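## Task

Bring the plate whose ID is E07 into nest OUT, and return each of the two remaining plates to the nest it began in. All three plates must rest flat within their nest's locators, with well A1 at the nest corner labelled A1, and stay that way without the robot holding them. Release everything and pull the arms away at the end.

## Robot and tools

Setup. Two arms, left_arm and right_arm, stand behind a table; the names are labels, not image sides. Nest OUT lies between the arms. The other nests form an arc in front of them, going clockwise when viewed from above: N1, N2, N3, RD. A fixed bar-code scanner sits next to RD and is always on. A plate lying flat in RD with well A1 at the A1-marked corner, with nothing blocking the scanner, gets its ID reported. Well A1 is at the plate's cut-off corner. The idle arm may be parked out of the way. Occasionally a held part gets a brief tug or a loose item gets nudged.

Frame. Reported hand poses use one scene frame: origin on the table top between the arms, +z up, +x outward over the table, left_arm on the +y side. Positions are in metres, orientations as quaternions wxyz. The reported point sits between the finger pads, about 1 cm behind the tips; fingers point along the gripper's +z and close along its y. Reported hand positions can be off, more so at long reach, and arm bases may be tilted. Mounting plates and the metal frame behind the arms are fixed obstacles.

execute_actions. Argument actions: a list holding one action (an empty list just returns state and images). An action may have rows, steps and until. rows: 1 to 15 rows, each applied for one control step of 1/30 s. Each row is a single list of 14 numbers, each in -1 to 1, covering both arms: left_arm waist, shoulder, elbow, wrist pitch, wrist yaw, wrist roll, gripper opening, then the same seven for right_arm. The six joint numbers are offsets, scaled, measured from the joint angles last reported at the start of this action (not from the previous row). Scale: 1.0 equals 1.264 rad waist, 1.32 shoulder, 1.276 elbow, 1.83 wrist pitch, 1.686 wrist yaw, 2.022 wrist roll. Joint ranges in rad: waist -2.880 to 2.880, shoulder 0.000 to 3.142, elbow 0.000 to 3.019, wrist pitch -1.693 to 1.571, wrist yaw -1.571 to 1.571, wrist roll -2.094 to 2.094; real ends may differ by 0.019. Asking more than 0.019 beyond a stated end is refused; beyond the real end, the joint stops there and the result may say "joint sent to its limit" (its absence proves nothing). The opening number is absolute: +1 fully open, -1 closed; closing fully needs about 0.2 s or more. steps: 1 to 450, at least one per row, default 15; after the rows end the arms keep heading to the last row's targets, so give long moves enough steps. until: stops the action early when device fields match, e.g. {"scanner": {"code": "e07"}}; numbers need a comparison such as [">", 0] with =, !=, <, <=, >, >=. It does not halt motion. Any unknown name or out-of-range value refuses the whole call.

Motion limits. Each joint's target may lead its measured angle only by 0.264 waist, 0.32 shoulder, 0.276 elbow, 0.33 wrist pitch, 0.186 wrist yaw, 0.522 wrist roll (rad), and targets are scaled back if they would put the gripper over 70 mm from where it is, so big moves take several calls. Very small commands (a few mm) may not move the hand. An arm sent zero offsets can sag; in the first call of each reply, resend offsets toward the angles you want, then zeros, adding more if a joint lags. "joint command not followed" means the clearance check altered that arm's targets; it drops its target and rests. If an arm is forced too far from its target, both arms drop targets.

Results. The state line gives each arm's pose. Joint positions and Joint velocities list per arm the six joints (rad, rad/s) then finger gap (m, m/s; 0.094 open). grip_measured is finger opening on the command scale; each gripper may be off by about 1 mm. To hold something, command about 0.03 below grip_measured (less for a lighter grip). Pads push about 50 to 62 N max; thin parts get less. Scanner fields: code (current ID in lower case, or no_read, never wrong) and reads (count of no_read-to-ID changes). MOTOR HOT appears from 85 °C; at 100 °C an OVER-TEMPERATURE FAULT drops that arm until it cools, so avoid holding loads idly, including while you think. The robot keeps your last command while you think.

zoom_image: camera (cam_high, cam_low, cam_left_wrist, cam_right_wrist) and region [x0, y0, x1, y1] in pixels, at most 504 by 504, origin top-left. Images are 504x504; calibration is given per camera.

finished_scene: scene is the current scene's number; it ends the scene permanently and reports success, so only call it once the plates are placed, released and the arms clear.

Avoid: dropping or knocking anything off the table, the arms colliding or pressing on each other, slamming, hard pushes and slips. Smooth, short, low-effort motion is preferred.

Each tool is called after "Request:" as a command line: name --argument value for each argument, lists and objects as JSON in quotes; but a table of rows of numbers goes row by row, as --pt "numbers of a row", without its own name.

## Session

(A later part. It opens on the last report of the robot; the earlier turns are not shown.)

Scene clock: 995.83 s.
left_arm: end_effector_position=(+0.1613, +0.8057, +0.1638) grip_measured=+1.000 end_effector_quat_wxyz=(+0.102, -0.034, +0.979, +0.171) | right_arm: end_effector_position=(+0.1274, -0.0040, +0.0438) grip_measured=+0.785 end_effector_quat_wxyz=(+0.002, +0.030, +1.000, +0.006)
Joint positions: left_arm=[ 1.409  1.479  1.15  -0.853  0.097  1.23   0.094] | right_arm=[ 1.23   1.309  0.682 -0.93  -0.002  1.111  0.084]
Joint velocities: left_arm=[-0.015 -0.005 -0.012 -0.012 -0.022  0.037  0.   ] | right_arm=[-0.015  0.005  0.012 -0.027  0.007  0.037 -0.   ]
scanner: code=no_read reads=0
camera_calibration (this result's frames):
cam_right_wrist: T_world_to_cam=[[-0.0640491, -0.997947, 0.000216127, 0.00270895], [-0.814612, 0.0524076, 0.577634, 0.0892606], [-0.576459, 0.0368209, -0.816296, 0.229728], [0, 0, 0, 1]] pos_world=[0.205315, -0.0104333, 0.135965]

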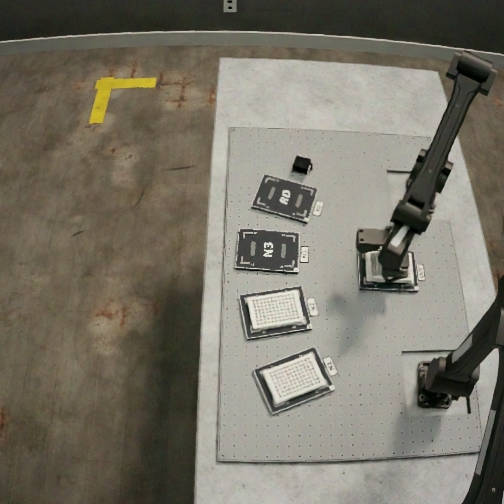

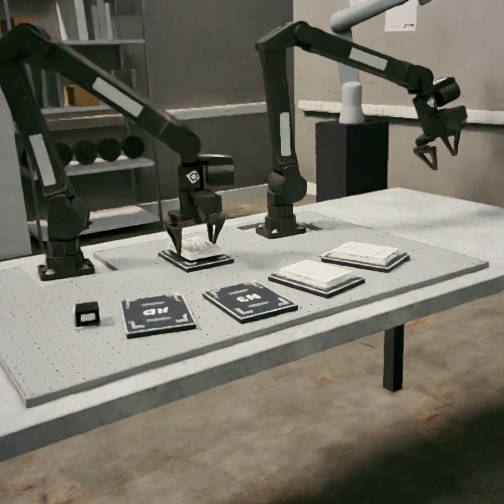

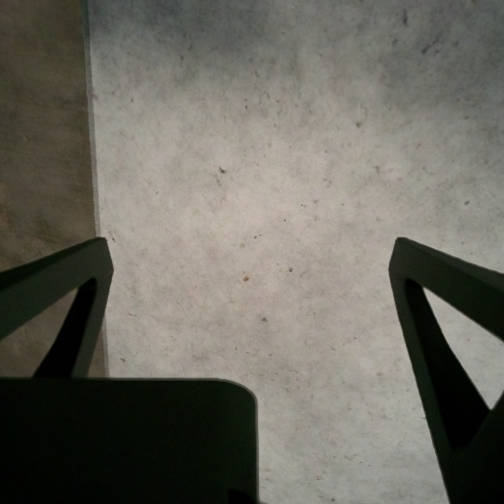

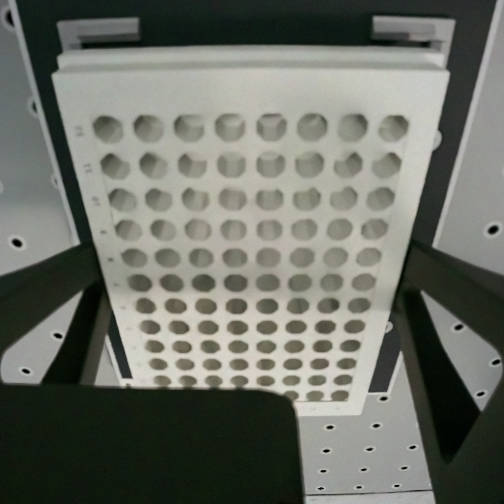

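Request:
execute_actions --actions '[{"rows": [[0,0,0,0,0,0,1,0,0.010,0,0,0,0,0.75],[0,0,0,0,0,0,1,0,0.0144,0,0,0,0,0.75],[0,0,0,0,0,0,1,0,0.0157,0,0,0,0,0.75],[0,0,0,0,0,0,1,0,0.017,0,0,0,0,0.75],[0,0,0,0,0,0,1,0,0.0183,0,0,0,0,0.75],[0,0,0,0,0,0,1,0,0.0196,0,0,0,0,0.75],[0,0,0,0,0,0,1,0,0.0209,0,0,0,0,0.75],[0,0,0,0,0,0,1,0,0.0222,0,0,0,0,0.75],[0,0,0,0,0,0,1,0,0.0236,0,0,0,0,0.75],[0,0,0,0,0,0,1,0,0.025,0,0,0,0,0.75]], "steps": 18}]'

Scene clock: 1054.27 s.
left_arm: end_effector_position=(+0.1613, +0.8057, +0.1638) grip_measured=+1.000 end_effector_quat_wxyz=(+0.102, -0.034, +0.979, +0.171) | right_arm: end_effector_position=(+0.1267, -0.0053, +0.0393) grip_measured=+0.785 end_effector_quat_wxyz=(-0.002, +0.030, +1.000, -0.001)
Joint positions: left_arm=[ 1.409  1.479  1.15  -0.853  0.097  1.23   0.094] | right_arm=[ 1.23   1.325  0.682 -0.93  -0.002  1.111  0.084]
Joint velocities: left_arm=[-0.005 -0.015  0.002 -0.002 -0.037 -0.051  0.   ] | right_arm=[ 0.005 -0.005 -0.027  0.007 -0.007 -0.11  -0.   ]
scanner: code=no_read reads=0
camera_calibration (this result's frames):
cam_right_wrist: T_world_to_cam=[[-0.0639902, -0.997844, 0.0146054, 0.000856571], [-0.809996, 0.0604816, 0.583309, 0.0905686], [-0.582934, 0.0254957, -0.812119, 0.226309], [0, 0, 0, 1]] pos_world=[0.205338, -0.0103929, 0.130948]

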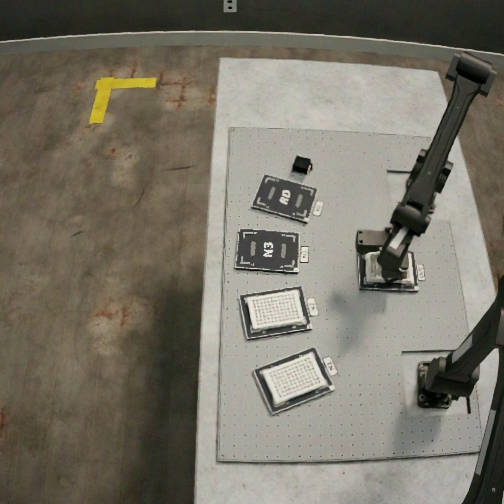

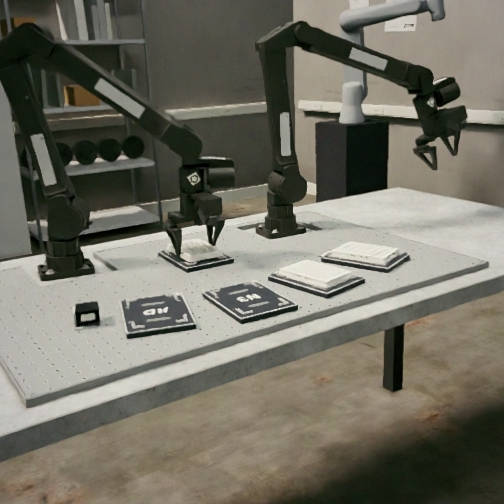

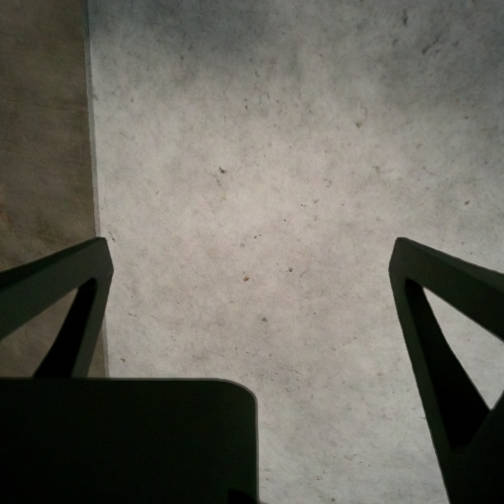

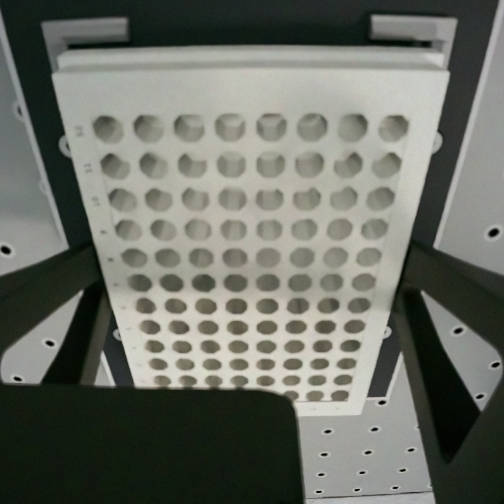

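Request:
zoom_image --camera "cam_right_wrist" --region '[20, 0, 180, 90]'

Request:
zoom_image --camera "cam_right_wrist" --region '[330, 0, 490, 90]'

Request:
zoom_image --camera "cam_low" --region '[150, 215, 245, 280]'

Region (20, 0, 180, 90) of cam_right_wrist's 504x504 image, scaled by 3.150, with more detail than that image has; it fills the top 284 rows of this view, and the rest is white.

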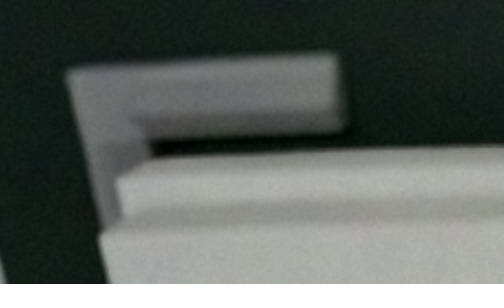

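Region (330, 0, 490, 90) of cam_right_wrist's 504x504 image, scaled by 3.150, with more detail than that image has; it fills the top 284 rows of this view, and the rest is white.

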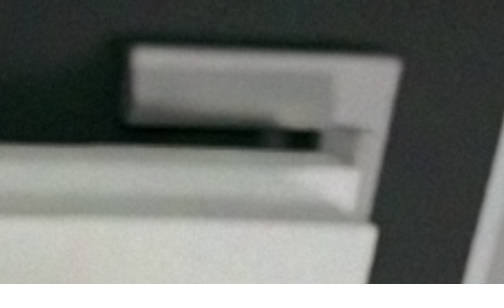

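Region (150, 215, 245, 280) of cam_low's 504x504 image, scaled by 5.305, with more detail than that image has; it fills the top 345 rows of this view, and the rest is white.

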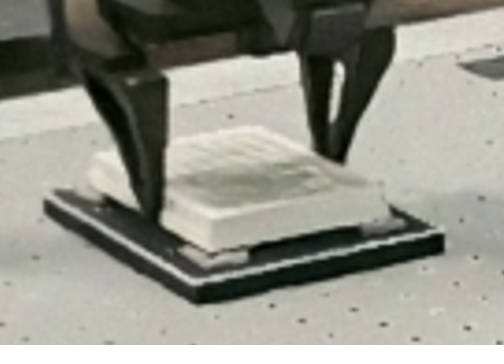

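Request:
execute_actions --actions '[{"rows": [[0,0,0,0,0,0,1,0,0.009,-0.003,0.0045,0,0,0.75],[0,0,0,0,0,0,1,0,0.0129,-0.0047,0.0066,0,0,0.75],[0,0,0,0,0,0,1,0,0.0136,-0.0052,0.0075,0,0,0.75],[0,0,0,0,0,0,1,0,0.0143,-0.0058,0.0083,0,0,0.75],[0,0,0,0,0,0,1,0,0.015,-0.0063,0.0092,0,0,0.75],[0,0,0,0,0,0,1,0,0.0157,-0.0069,0.0101,0,0,0.75],[0,0,0,0,0,0,1,0,0.0164,-0.0074,0.011,0,0,0.75],[0,0,0,0,0,0,1,0,0.017,-0.008,0.0118,0,0,0.75],[0,0,0,0,0,0,1,0,0.0177,-0.0085,0.0127,0,0,0.75]], "steps": 16}]'

Scene clock: 1089.87 s.
left_arm: end_effector_position=(+0.1613, +0.8057, +0.1638) grip_measured=+1.000 end_effector_quat_wxyz=(+0.102, -0.034, +0.979, +0.171) | right_arm: end_effector_position=(+0.1275, -0.0039, +0.0382) grip_measured=+0.785 end_effector_quat_wxyz=(-0.000, +0.030, +1.000, +0.002)
Joint positions: left_arm=[ 1.409  1.479  1.15  -0.853  0.097  1.23   0.094] | right_arm=[ 1.23   1.328  0.681 -0.921 -0.002  1.111  0.084]
Joint velocities: left_arm=[-0.005 -0.005 -0.017 -0.012  0.081  0.022  0.   ] | right_arm=[-0.015  0.015 -0.027 -0.002  0.007 -0.066  0.   ]
scanner: code=no_read reads=0
camera_calibration (this result's frames):
cam_right_wrist: T_world_to_cam=[[-0.0640243, -0.997903, 0.00946659, 0.00247001], [-0.811649, 0.057589, 0.581299, 0.0920286], [-0.580626, 0.0295337, -0.813635, 0.225613], [0, 0, 0, 1]] pos_world=[0.20585, -0.00949819, 0.130047]

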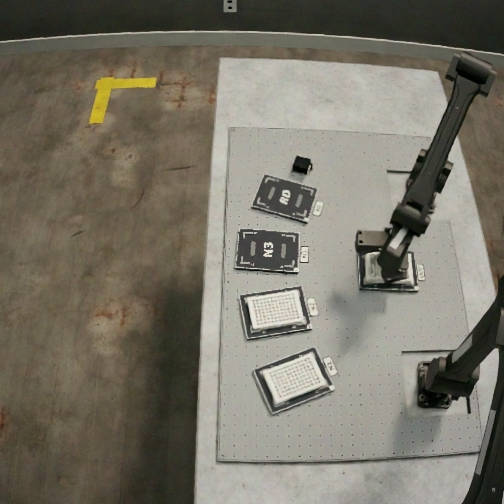

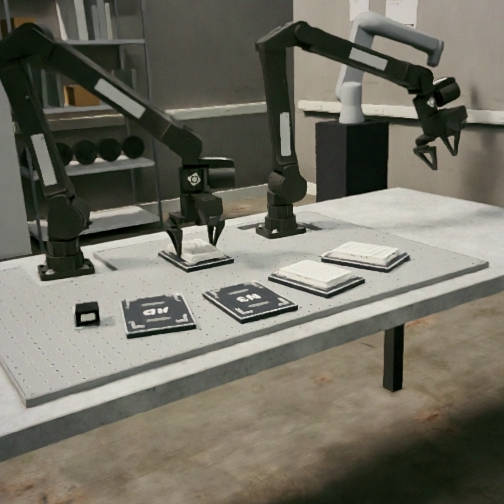

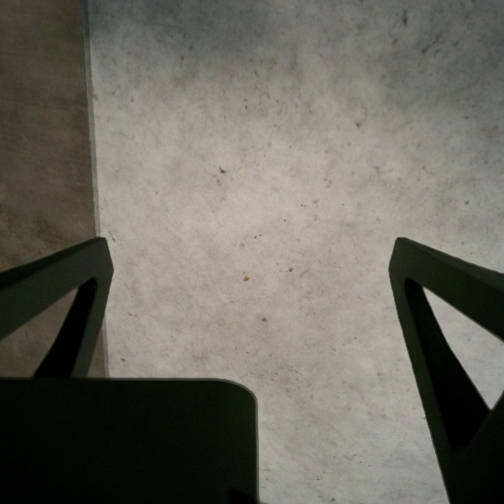

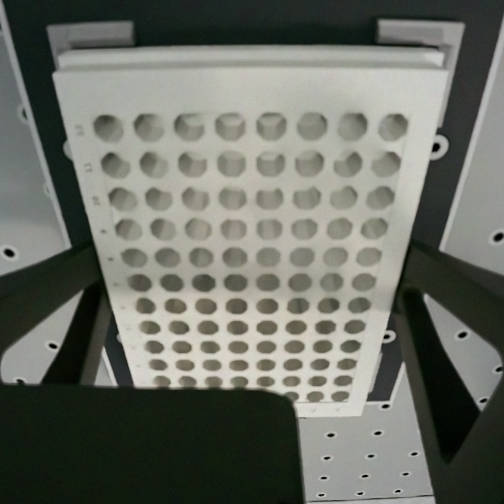

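Request:
zoom_image --camera "cam_right_wrist" --region '[20, 0, 180, 90]'

Request:
zoom_image --camera "cam_right_wrist" --region '[330, 0, 490, 90]'

Request:
zoom_image --camera "cam_low" --region '[150, 215, 245, 280]'

Region (20, 0, 180, 90) of cam_right_wrist's 504x504 image, scaled by 3.150, with more detail than that image has; it fills the top 284 rows of this view, and the rest is white.

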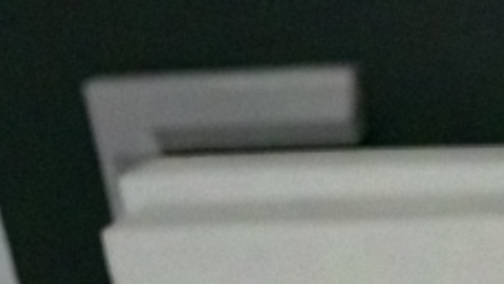

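Region (330, 0, 490, 90) of cam_right_wrist's 504x504 image, scaled by 3.150, with more detail than that image has; it fills the top 284 rows of this view, and the rest is white.

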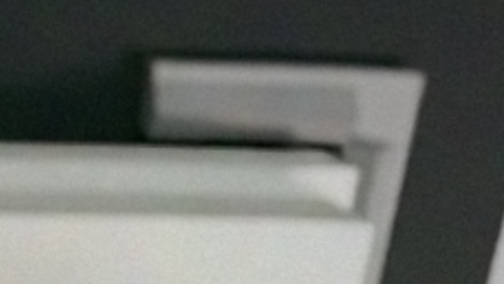

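Region (150, 215, 245, 280) of cam_low's 504x504 image, scaled by 5.305, with more detail than that image has; it fills the top 345 rows of this view, and the rest is white.

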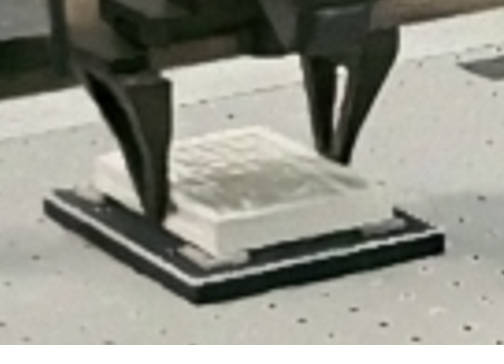

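Request:
execute_actions --actions '[]'

Scene clock: 1127.83 s.
left_arm: end_effector_position=(+0.1613, +0.8057, +0.1638) grip_measured=+1.000 end_effector_quat_wxyz=(+0.102, -0.034, +0.979, +0.171) | right_arm: end_effector_position=(+0.1275, -0.0039, +0.0382) grip_measured=+0.785 end_effector_quat_wxyz=(-0.000, +0.030, +1.000, +0.002)
Joint positions: left_arm=[ 1.409  1.479  1.15  -0.853  0.097  1.23   0.094] | right_arm=[ 1.23   1.328  0.681 -0.921 -0.002  1.111  0.084]
Joint velocities: left_arm=[-0.015  0.015 -0.012  0.002 -0.037  0.051  0.   ] | right_arm=[ 0.005  0.005 -0.007 -0.002 -0.022  0.051 -0.   ]
scanner: code=no_read reads=0
camera_calibration (this result's frames):
cam_right_wrist: T_world_to_cam=[[-0.0640243, -0.997903, 0.00946659, 0.00247001], [-0.811649, 0.057589, 0.581299, 0.0920286], [-0.580626, 0.0295337, -0.813635, 0.225613], [0, 0, 0, 1]] pos_world=[0.20585, -0.00949819, 0.130047]

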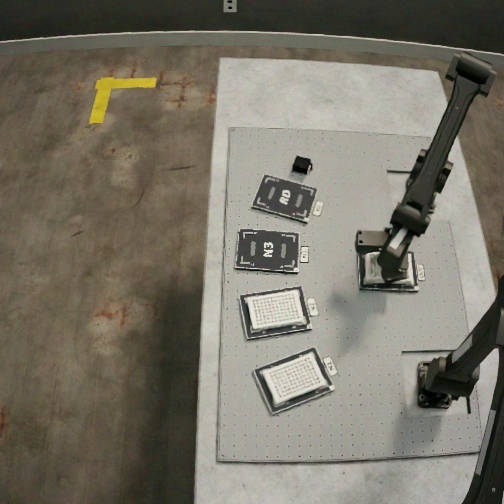

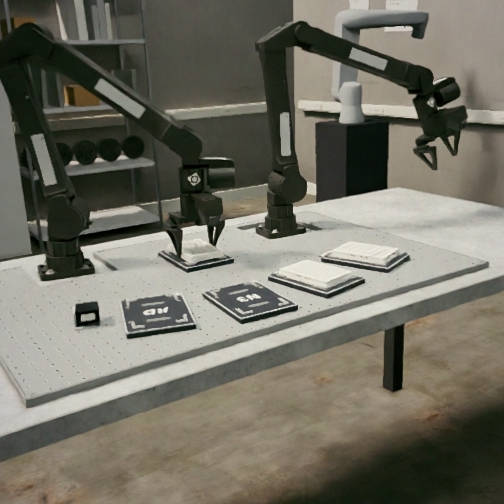

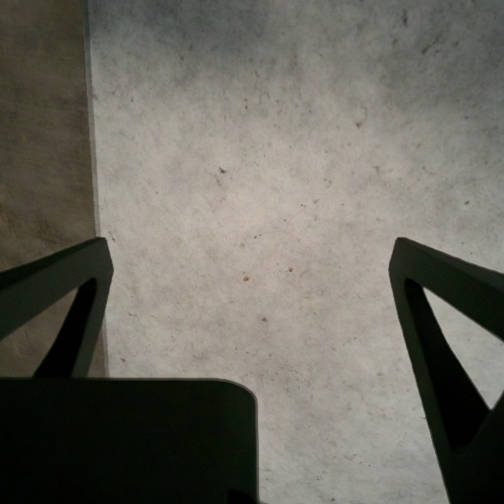

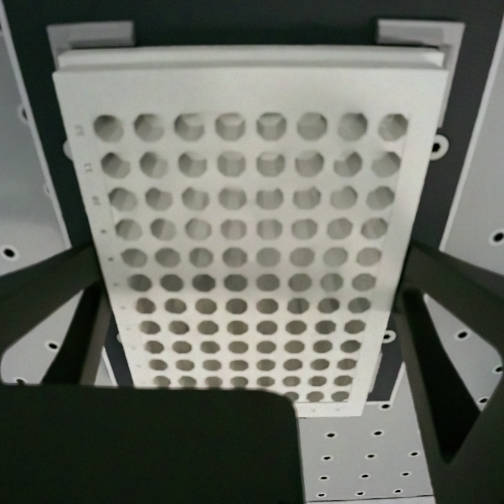

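Request:
execute_actions --actions '[{"rows": [[0,0,0,0,0,0,1, 0,0.006,0,0,0,0,0.75],[0,0,0,0,0,0,1, 0,0.012,0,0,0,0,0.75],[0,0,0,0,0,0,1, 0,0.018,0,0,0,0,0.75]], "steps": 18}]'

Scene clock: 1138.37 s.
left_arm: end_effector_position=(+0.1613, +0.8057, +0.1638) grip_measured=+1.000 end_effector_quat_wxyz=(+0.102, -0.034, +0.979, +0.171) | right_arm: end_effector_position=(+0.1275, -0.0039, +0.0382) grip_measured=+0.785 end_effector_quat_wxyz=(-0.000, +0.030, +1.000, +0.002)
Joint positions: left_arm=[ 1.409  1.479  1.15  -0.853  0.097  1.23   0.094] | right_arm=[ 1.23   1.328  0.681 -0.921 -0.002  1.111  0.084]
Joint velocities: left_arm=[ 0.005 -0.005  0.002 -0.002  0.037  0.007  0.   ] | right_arm=[-0.015 -0.005  0.007  0.012 -0.022 -0.007  0.001]
scanner: code=no_read reads=0
camera_calibration (this result's frames):
cam_right_wrist: T_world_to_cam=[[-0.0640243, -0.997903, 0.00946659, 0.00247001], [-0.811649, 0.057589, 0.581299, 0.0920286], [-0.580626, 0.0295337, -0.813635, 0.225613], [0, 0, 0, 1]] pos_world=[0.20585, -0.00949819, 0.130047]

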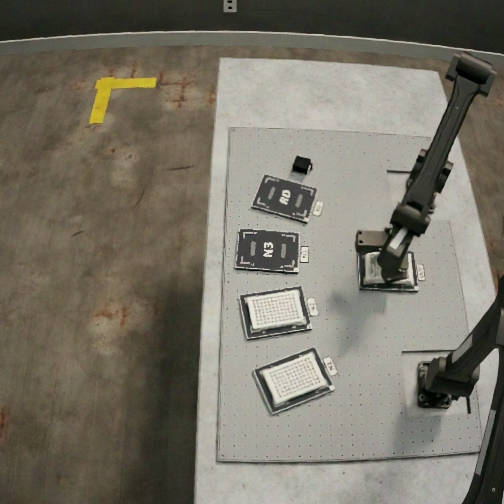

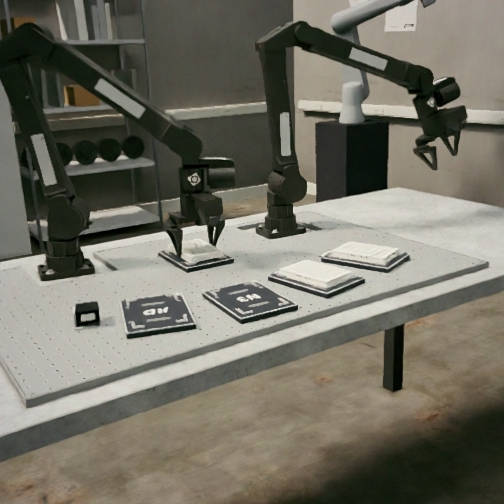

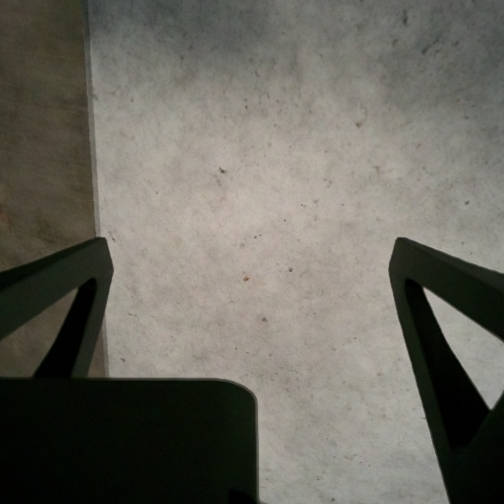

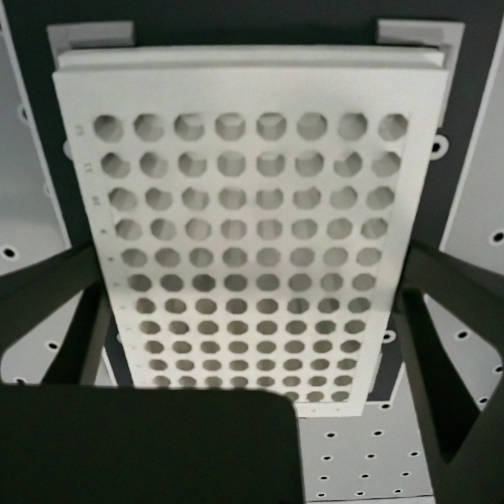

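Request:
zoom_image --camera "cam_right_wrist" --region '[0, 0, 504, 130]'

Request:
zoom_image --camera "cam_low" --region '[130, 210, 270, 290]'

Region (0, 0, 504, 130) of cam_right_wrist's 504x504 image, scaled by 1.000; it fills the top 130 rows of this view, and the rest is white.

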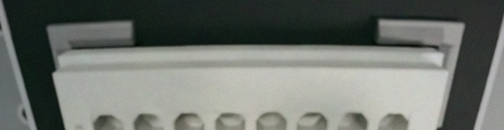

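Region (130, 210, 270, 290) of cam_low's 504x504 image, scaled by 3.600, with more detail than that image has; it fills the top 288 rows of this view, and the rest is white.

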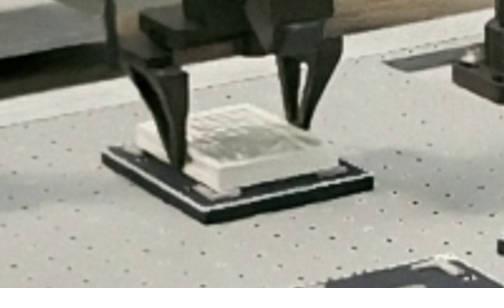

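Request:
zoom_image --camera "cam_right_wrist" --region '[30, 5, 150, 95]'

Request:
zoom_image --camera "cam_right_wrist" --region '[360, 5, 480, 95]'

Region (30, 5, 150, 95) of cam_right_wrist's 504x504 image, scaled by 4.200, with more detail than that image has; it fills the top 378 rows of this view, and the rest is white.

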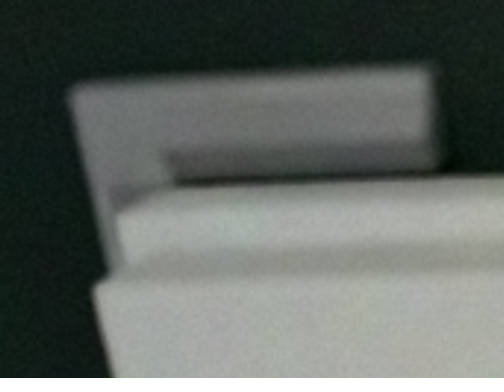

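Region (360, 5, 480, 95) of cam_right_wrist's 504x504 image, scaled by 4.200, with more detail than that image has; it fills the top 378 rows of this view, and the rest is white.

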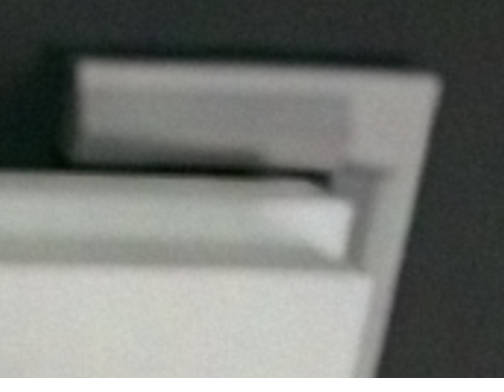

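Request:
execute_actions --actions '[{"rows": [[0,0,0,0,0,0,1, 0,0.006,0,-0.003,0,0,0.75],[0,0,0,0,0,0,1, 0,0.012,0,-0.006,0,0,0.75],[0,0,0,0,0,0,1, 0,0.018,0,-0.008,0,0,0.75]], "steps": 18}]'

Scene clock: 1182.03 s.
left_arm: end_effector_position=(+0.1613, +0.8057, +0.1638) grip_measured=+1.000 end_effector_quat_wxyz=(+0.102, -0.034, +0.979, +0.171) | right_arm: end_effector_position=(+0.1269, -0.0049, +0.0372) grip_measured=+0.785 end_effector_quat_wxyz=(-0.002, +0.030, +1.000, -0.001)
Joint positions: left_arm=[ 1.409  1.479  1.15  -0.853  0.097  1.23   0.094] | right_arm=[ 1.23   1.332  0.681 -0.924 -0.002  1.111  0.084]
Joint velocities: left_arm=[-0.005  0.005 -0.002 -0.007  0.095 -0.022  0.   ] | right_arm=[-0.005 -0.005 -0.002 -0.012  0.081 -0.007  0.001]
scanner: code=no_read reads=0
camera_calibration (this result's frames):
cam_right_wrist: T_world_to_cam=[[-0.0639816, -0.997829, 0.0156331, 0.00125384], [-0.809664, 0.0610613, 0.583708, 0.0919336], [-0.583395, 0.0246891, -0.811813, 0.224716], [0, 0, 0, 1]] pos_world=[0.205614, -0.0099105, 0.128745]

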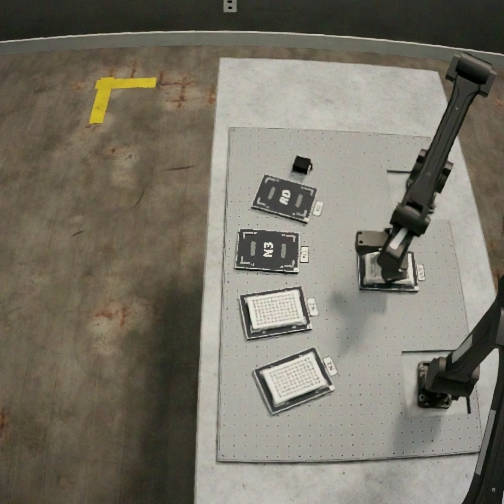

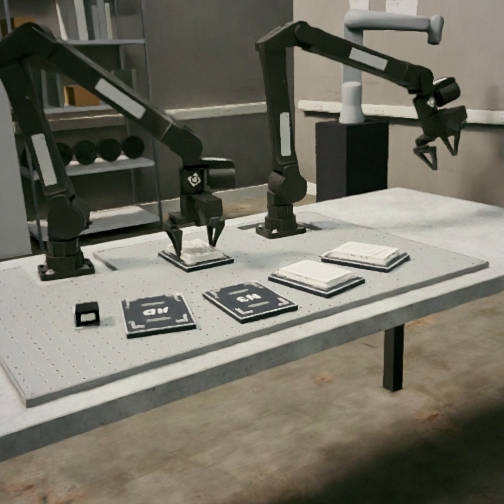

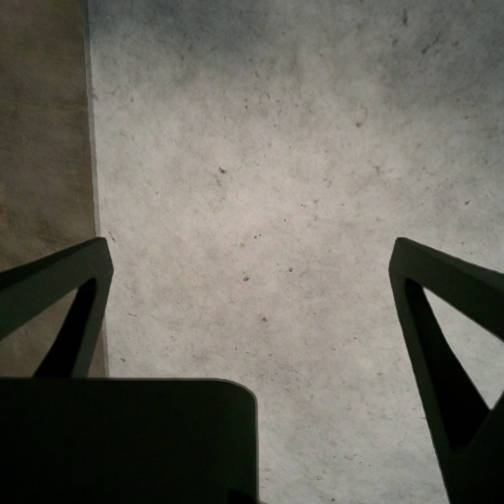

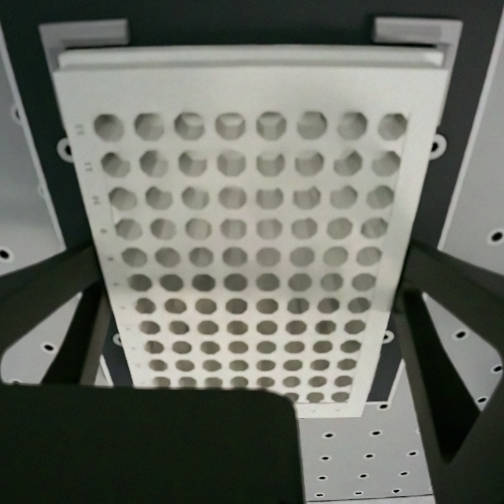

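Request:
zoom_image --camera "cam_right_wrist" --region '[30, 5, 150, 95]'

Request:
zoom_image --camera "cam_right_wrist" --region '[360, 5, 480, 95]'

Region (30, 5, 150, 95) of cam_right_wrist's 504x504 image, scaled by 4.200, with more detail than that image has; it fills the top 378 rows of this view, and the rest is white.

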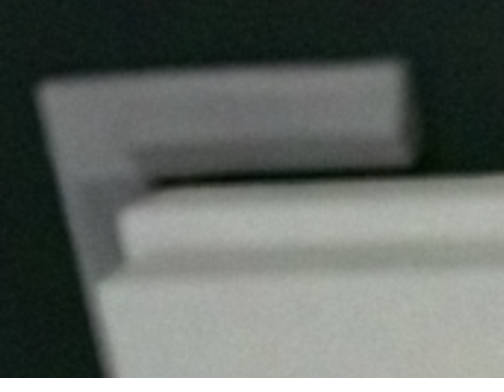

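Region (360, 5, 480, 95) of cam_right_wrist's 504x504 image, scaled by 4.200, with more detail than that image has; it fills the top 378 rows of this view, and the rest is white.

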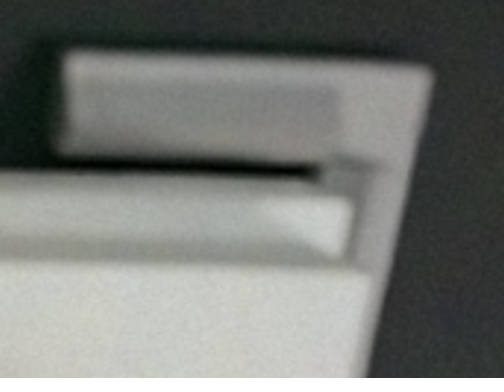

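Request:
execute_actions --actions '[{"rows": [[0,0,0,0,0,0,1, 0,0.006,0,0.002,0,0,0.75],[0,0,0,0,0,0,1, 0,0.012,0,0.004,0,0,0.75],[0,0,0,0,0,0,1, 0,0.018,0,0.005,0,0,0.75]], "steps": 18}]'

Scene clock: 1205.50 s.
left_arm: end_effector_position=(+0.1613, +0.8057, +0.1638) grip_measured=+1.000 end_effector_quat_wxyz=(+0.102, -0.034, +0.979, +0.171) | right_arm: end_effector_position=(+0.1268, -0.0050, +0.0365) grip_measured=+0.785 end_effector_quat_wxyz=(-0.002, +0.030, +1.000, -0.002)
Joint positions: left_arm=[ 1.409  1.479  1.15  -0.853  0.097  1.23   0.094] | right_arm=[ 1.23   1.334  0.681 -0.924 -0.002  1.111  0.084]
Joint velocities: left_arm=[-0.005 -0.015  0.012  0.002 -0.007 -0.007  0.   ] | right_arm=[-0.015 -0.015  0.012 -0.007 -0.051 -0.007 -0.001]
scanner: code=no_read reads=0
camera_calibration (this result's frames):
cam_right_wrist: T_world_to_cam=[[-0.0639626, -0.997796, 0.0176884, 0.000993912], [-0.809001, 0.062222, 0.584505, 0.0921241], [-0.584317, 0.0230766, -0.811197, 0.224226], [0, 0, 0, 1]] pos_world=[0.205611, -0.0099148, 0.128027]

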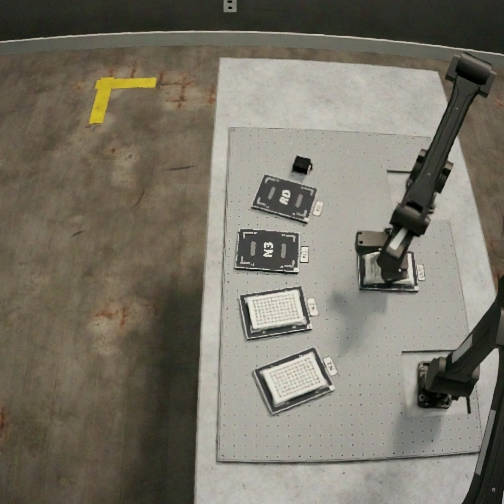

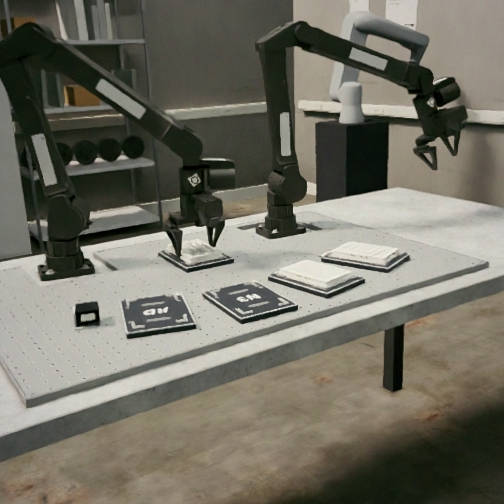

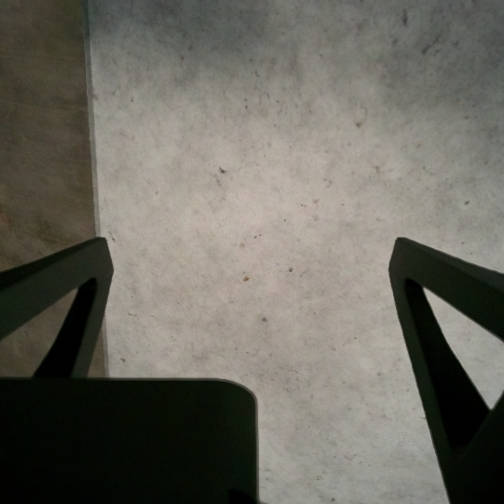

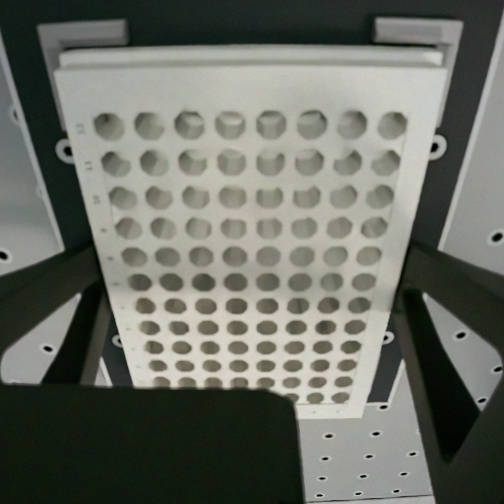

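Request:
execute_actions --actions '[{"rows": [[0,0,0,0,0,0,1, 0,0,0,0,0,0,0.77],[0,0,0,0,0,0,1, 0,0,0,0,0,0,0.79],[0,0,0,0,0,0,1, 0,0,0,0,0,0,0.81],[0,0,0,0,0,0,1, 0,0,0,0,0,0,0.84],[0,0,0,0,0,0,1, 0,0,0,0,0,0,0.88],[0,0,0,0,0,0,1, 0,0,0,0,0,0,0.92],[0,0,0,0,0,0,1, 0,0,0,0,0,0,0.96],[0,0,0,0,0,0,1, 0,0,0,0,0,0,1]], "steps": 12}]'

Request:
zoom_image --camera "cam_right_wrist" --region '[30, 5, 150, 95]'

Request:
zoom_image --camera "cam_right_wrist" --region '[360, 5, 480, 95]'

Scene clock: 1215.87 s.
left_arm: end_effector_position=(+0.1613, +0.8057, +0.1638) grip_measured=+1.000 end_effector_quat_wxyz=(+0.102, -0.034, +0.979, +0.171) | right_arm: end_effector_position=(+0.1268, -0.0050, +0.0365) grip_measured=+1.000 end_effector_quat_wxyz=(-0.002, +0.030, +1.000, -0.002)
Joint positions: left_arm=[ 1.409  1.479  1.15  -0.853  0.097  1.23   0.094] | right_arm=[ 1.23   1.334  0.681 -0.924 -0.002  1.111  0.094]
Joint velocities: left_arm=[-0.015 -0.005 -0.022 -0.012 -0.037 -0.022  0.   ] | right_arm=[-0.005 -0.005 -0.017 -0.007 -0.022 -0.051  0.   ]
scanner: code=no_read reads=0
camera_calibration (this result's frames):
cam_right_wrist: T_world_to_cam=[[-0.0639626, -0.997796, 0.0176884, 0.000993912], [-0.809001, 0.062222, 0.584505, 0.0921241], [-0.584317, 0.0230766, -0.811197, 0.224226], [0, 0, 0, 1]] pos_world=[0.205611, -0.0099148, 0.128027]

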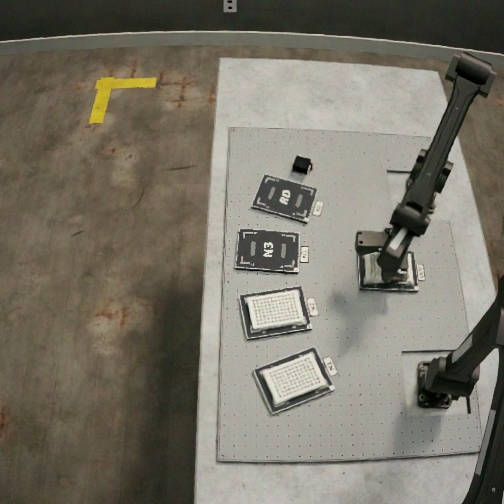

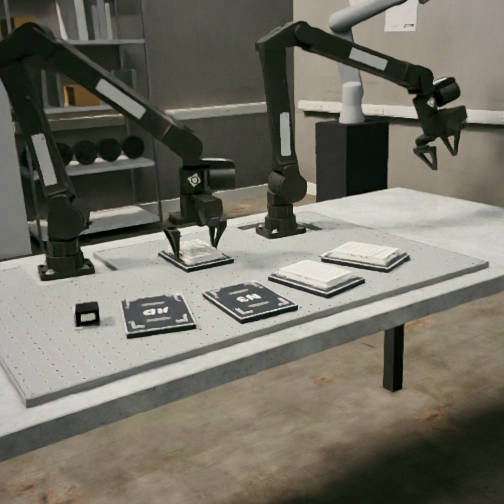

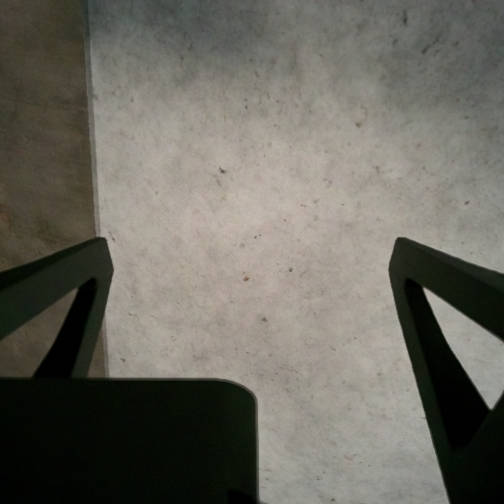

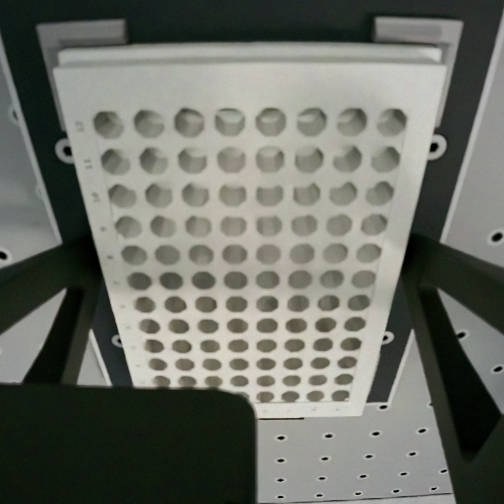

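Region (30, 5, 150, 95) of cam_right_wrist's 504x504 image, scaled by 4.200, with more detail than that image has; it fills the top 378 rows of this view, and the rest is white.

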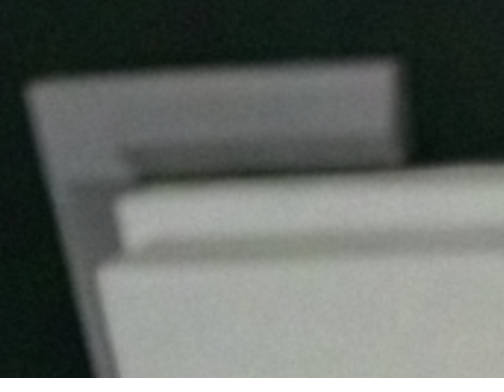

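Region (360, 5, 480, 95) of cam_right_wrist's 504x504 image, scaled by 4.200, with more detail than that image has; it fills the top 378 rows of this view, and the rest is white.

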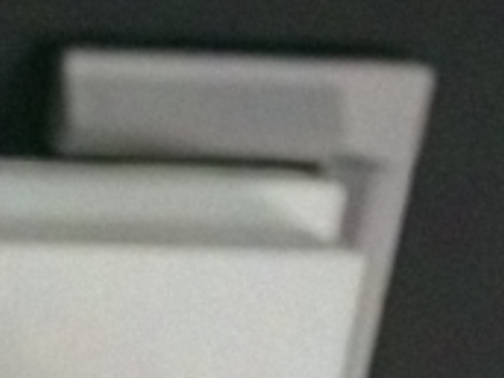

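Request:
execute_actions --actions '[{"rows": [[0,0,0,0,0,0,1, 0,0,0.0133,-0.003,0,0,1],[0,0,0,0,0,0,1, 0,0,0.0266,-0.006,0,0,1],[0,0,0,0,0,0,1, 0,-0.0022,0.0283,-0.0088,0,0,1],[0,0,0,0,0,0,1, 0,-0.0054,0.0308,-0.0127,0,0,1],[0,0,0,0,0,0,1, 0,-0.0098,0.0343,-0.0182,0,0,1],[0,0,0,0,0,0,1, 0,-0.0156,0.0388,-0.0255,0,0,1],[0,0,0,0,0,0,1, 0,-0.0224,0.0441,-0.0338,0,0,1],[0,0,0,0,0,0,1, 0,-0.0291,0.0493,-0.0421,0,0,1],[0,0,0,0,0,0,1, 0,-0.0349,0.0538,-0.0494,0,0,1],[0,0,0,0,0,0,1, 0,-0.0393,0.0573,-0.0549,0,0,1],[0,0,0,0,0,0,1, 0,-0.0425,0.0598,-0.0588,0,0,1],[0,0,0,0,0,0,1, 0,-0.0447,0.0615,-0.0616,0,0,1]], "steps": 22}]'

Scene clock: 1270.80 s.
left_arm: end_effector_position=(+0.1613, +0.8057, +0.1638) grip_measured=+1.000 end_effector_quat_wxyz=(+0.102, -0.034, +0.979, +0.171) | right_arm: end_effector_position=(+0.1276, -0.0037, +0.0684) grip_measured=+1.000 end_effector_quat_wxyz=(-0.001, +0.030, +1.000, +0.001)
Joint positions: left_arm=[ 1.409  1.479  1.15  -0.853  0.097  1.23   0.094] | right_arm=[ 1.23   1.273  0.728 -1.025 -0.002  1.111  0.094]
Joint velocities: left_arm=[-0.005 -0.005 -0.007  0.002  0.022 -0.007  0.   ] | right_arm=[-0.005 -0.005 -0.002  0.007  0.037 -0.066  0.   ]
scanner: code=no_read reads=0
camera_calibration (this result's frames):
cam_right_wrist: T_world_to_cam=[[-0.0640124, -0.997883, 0.0115221, 0.00225784], [-0.810989, 0.0587448, 0.582105, 0.0744104], [-0.58155, 0.0279176, -0.813032, 0.250336], [0, 0, 0, 1]] pos_world=[0.206073, -0.00910696, 0.16019]

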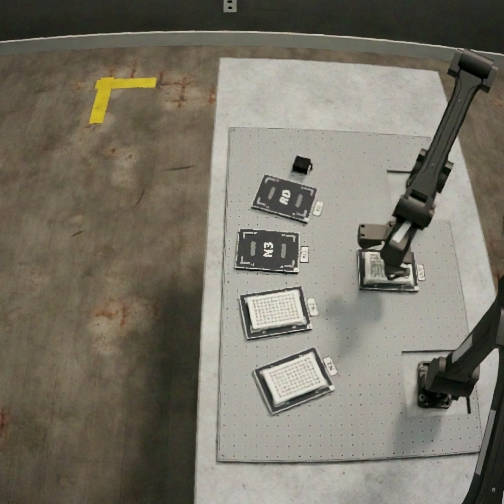

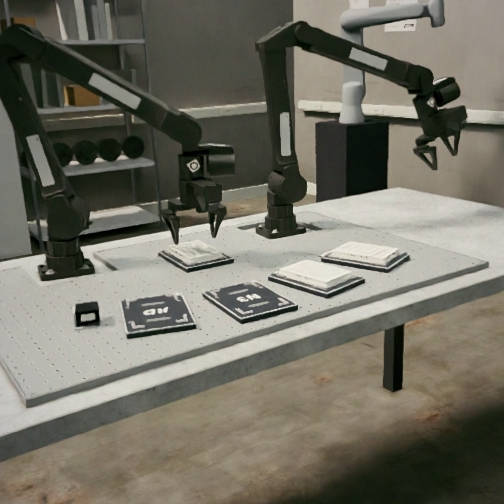

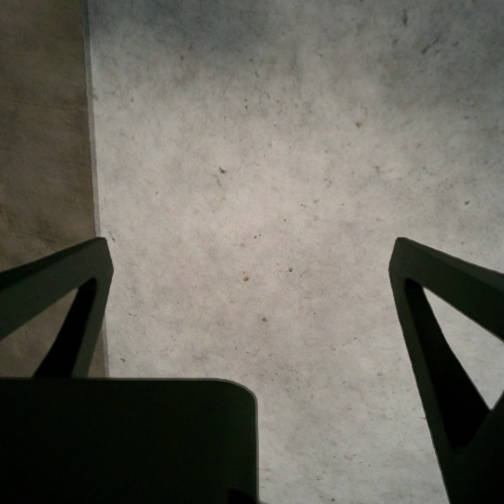

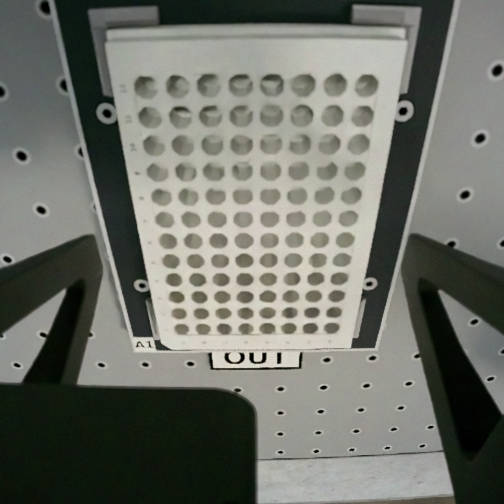

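Request:
zoom_image --camera "cam_right_wrist" --region '[110, 270, 400, 380]'

Request:
zoom_image --camera "cam_low" --region '[140, 225, 250, 285]'

Region (110, 270, 400, 380) of cam_right_wrist's 504x504 image, scaled by 1.738, with more detail than that image has; it fills the top 191 rows of this view, and the rest is white.

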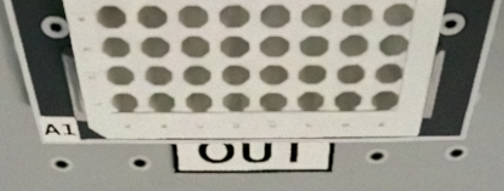

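Region (140, 225, 250, 285) of cam_low's 504x504 image, scaled by 4.582, with more detail than that image has; it fills the top 275 rows of this view, and the rest is white.

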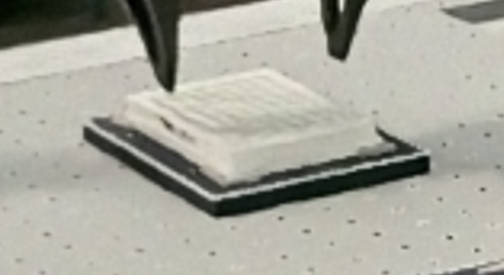

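Request:
zoom_image --camera "cam_low" --region '[160, 240, 200, 265]'

Region (160, 240, 200, 265) of cam_low's 504x504 image, scaled by 12.600, with more detail than that image has; it fills the top 315 rows of this view, and the rest is white.

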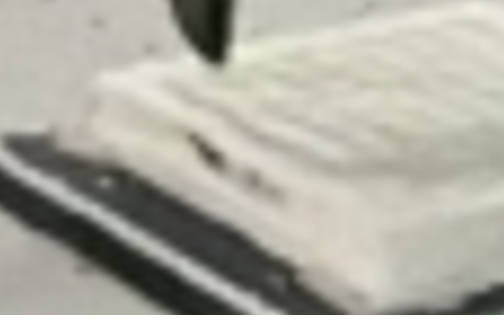

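Request:
execute_actions --actions '[{"rows": [[0,0,0,0,0,0,1, -0.005,-0.001,0.01,-0.001,0,0,1],[0,0,0,0,0,0,1, -0.019,-0.004,0.02,-0.004,0,0,1],[0,0,0,0,0,0,1, -0.041,-0.009,0.03,-0.009,0,0,1],[0,0,0,0,0,0,1, -0.069,-0.016,0.04,-0.014,0,0,1],[0,0,0,0,0,0,1, -0.103,-0.024,0.05,-0.021,0,0,1],[0,0,0,0,0,0,1, -0.139,-0.032,0.062,-0.029,0,0,1],[0,0,0,0,0,0,1, -0.178,-0.041,0.075,-0.037,0,0,1],[0,0,0,0,0,0,1, -0.218,-0.050,0.09,-0.045,0,0,1],[0,0,0,0,0,0,1, -0.257,-0.059,0.103,-0.053,0,0,1],[0,0,0,0,0,0,1, -0.293,-0.067,0.117,-0.061,0,0,1],[0,0,0,0,0,0,1, -0.327,-0.075,0.13,-0.068,0,0,1],[0,0,0,0,0,0,1, -0.355,-0.082,0.141,-0.073,0,0,1],[0,0,0,0,0,0,1, -0.377,-0.087,0.149,-0.078,0,0,1],[0,0,0,0,0,0,1, -0.391,-0.090,0.155,-0.081,0,0,1],[0,0,0,0,0,0,1, -0.396,-0.091,0.157,-0.082,0,0,1]], "steps": 36}]'

Scene clock: 1346.83 s.
left_arm: end_effector_position=(+0.1613, +0.8057, +0.1638) grip_measured=+1.000 end_effector_quat_wxyz=(+0.102, -0.034, +0.979, +0.171) | right_arm: end_effector_position=(+0.2686, -0.0919, +0.1725) grip_measured=+1.000 end_effector_quat_wxyz=(+0.059, +0.280, +0.956, +0.065)
Joint positions: left_arm=[ 1.409  1.479  1.15  -0.853  0.097  1.23   0.094] | right_arm=[ 0.718  1.139  0.905 -1.163 -0.001  1.111  0.094]
Joint velocities: left_arm=[-0.005  0.005  0.007 -0.012 -0.037 -0.11   0.   ] | right_arm=[-0.005 -0.024  0.002 -0.007 -0.081  0.007  0.   ]
scanner: code=no_read reads=0
camera_calibration (this result's frames):
cam_right_wrist: T_world_to_cam=[[-0.534411, -0.832852, -0.144093, 0.0903703], [-0.760593, 0.399505, 0.511757, 0.163279], [-0.368652, 0.383084, -0.846961, 0.40069], [0, 0, 0, 1]] pos_world=[0.320199, -0.143464, 0.268831]

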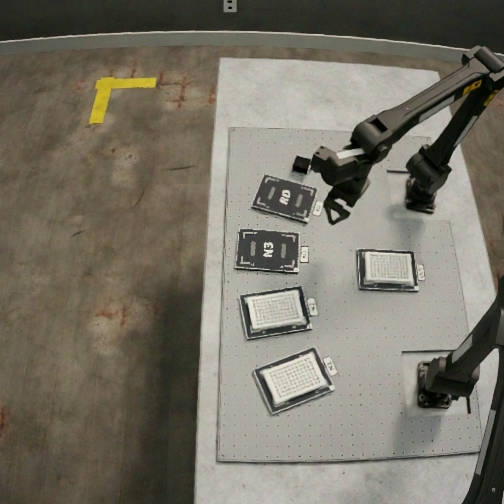

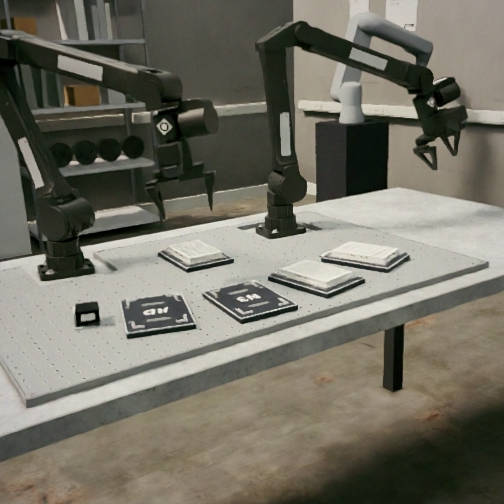

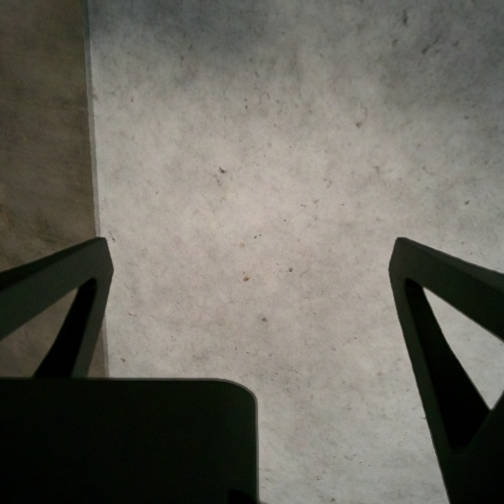

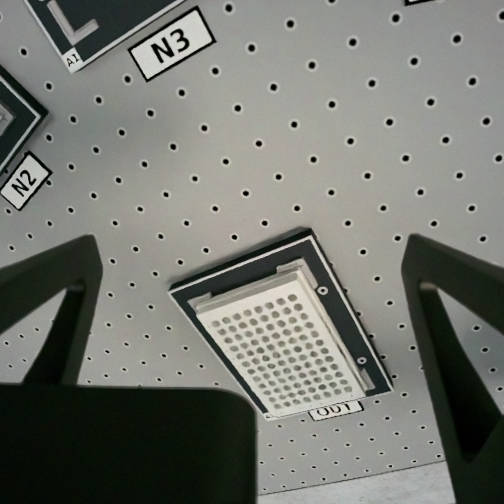

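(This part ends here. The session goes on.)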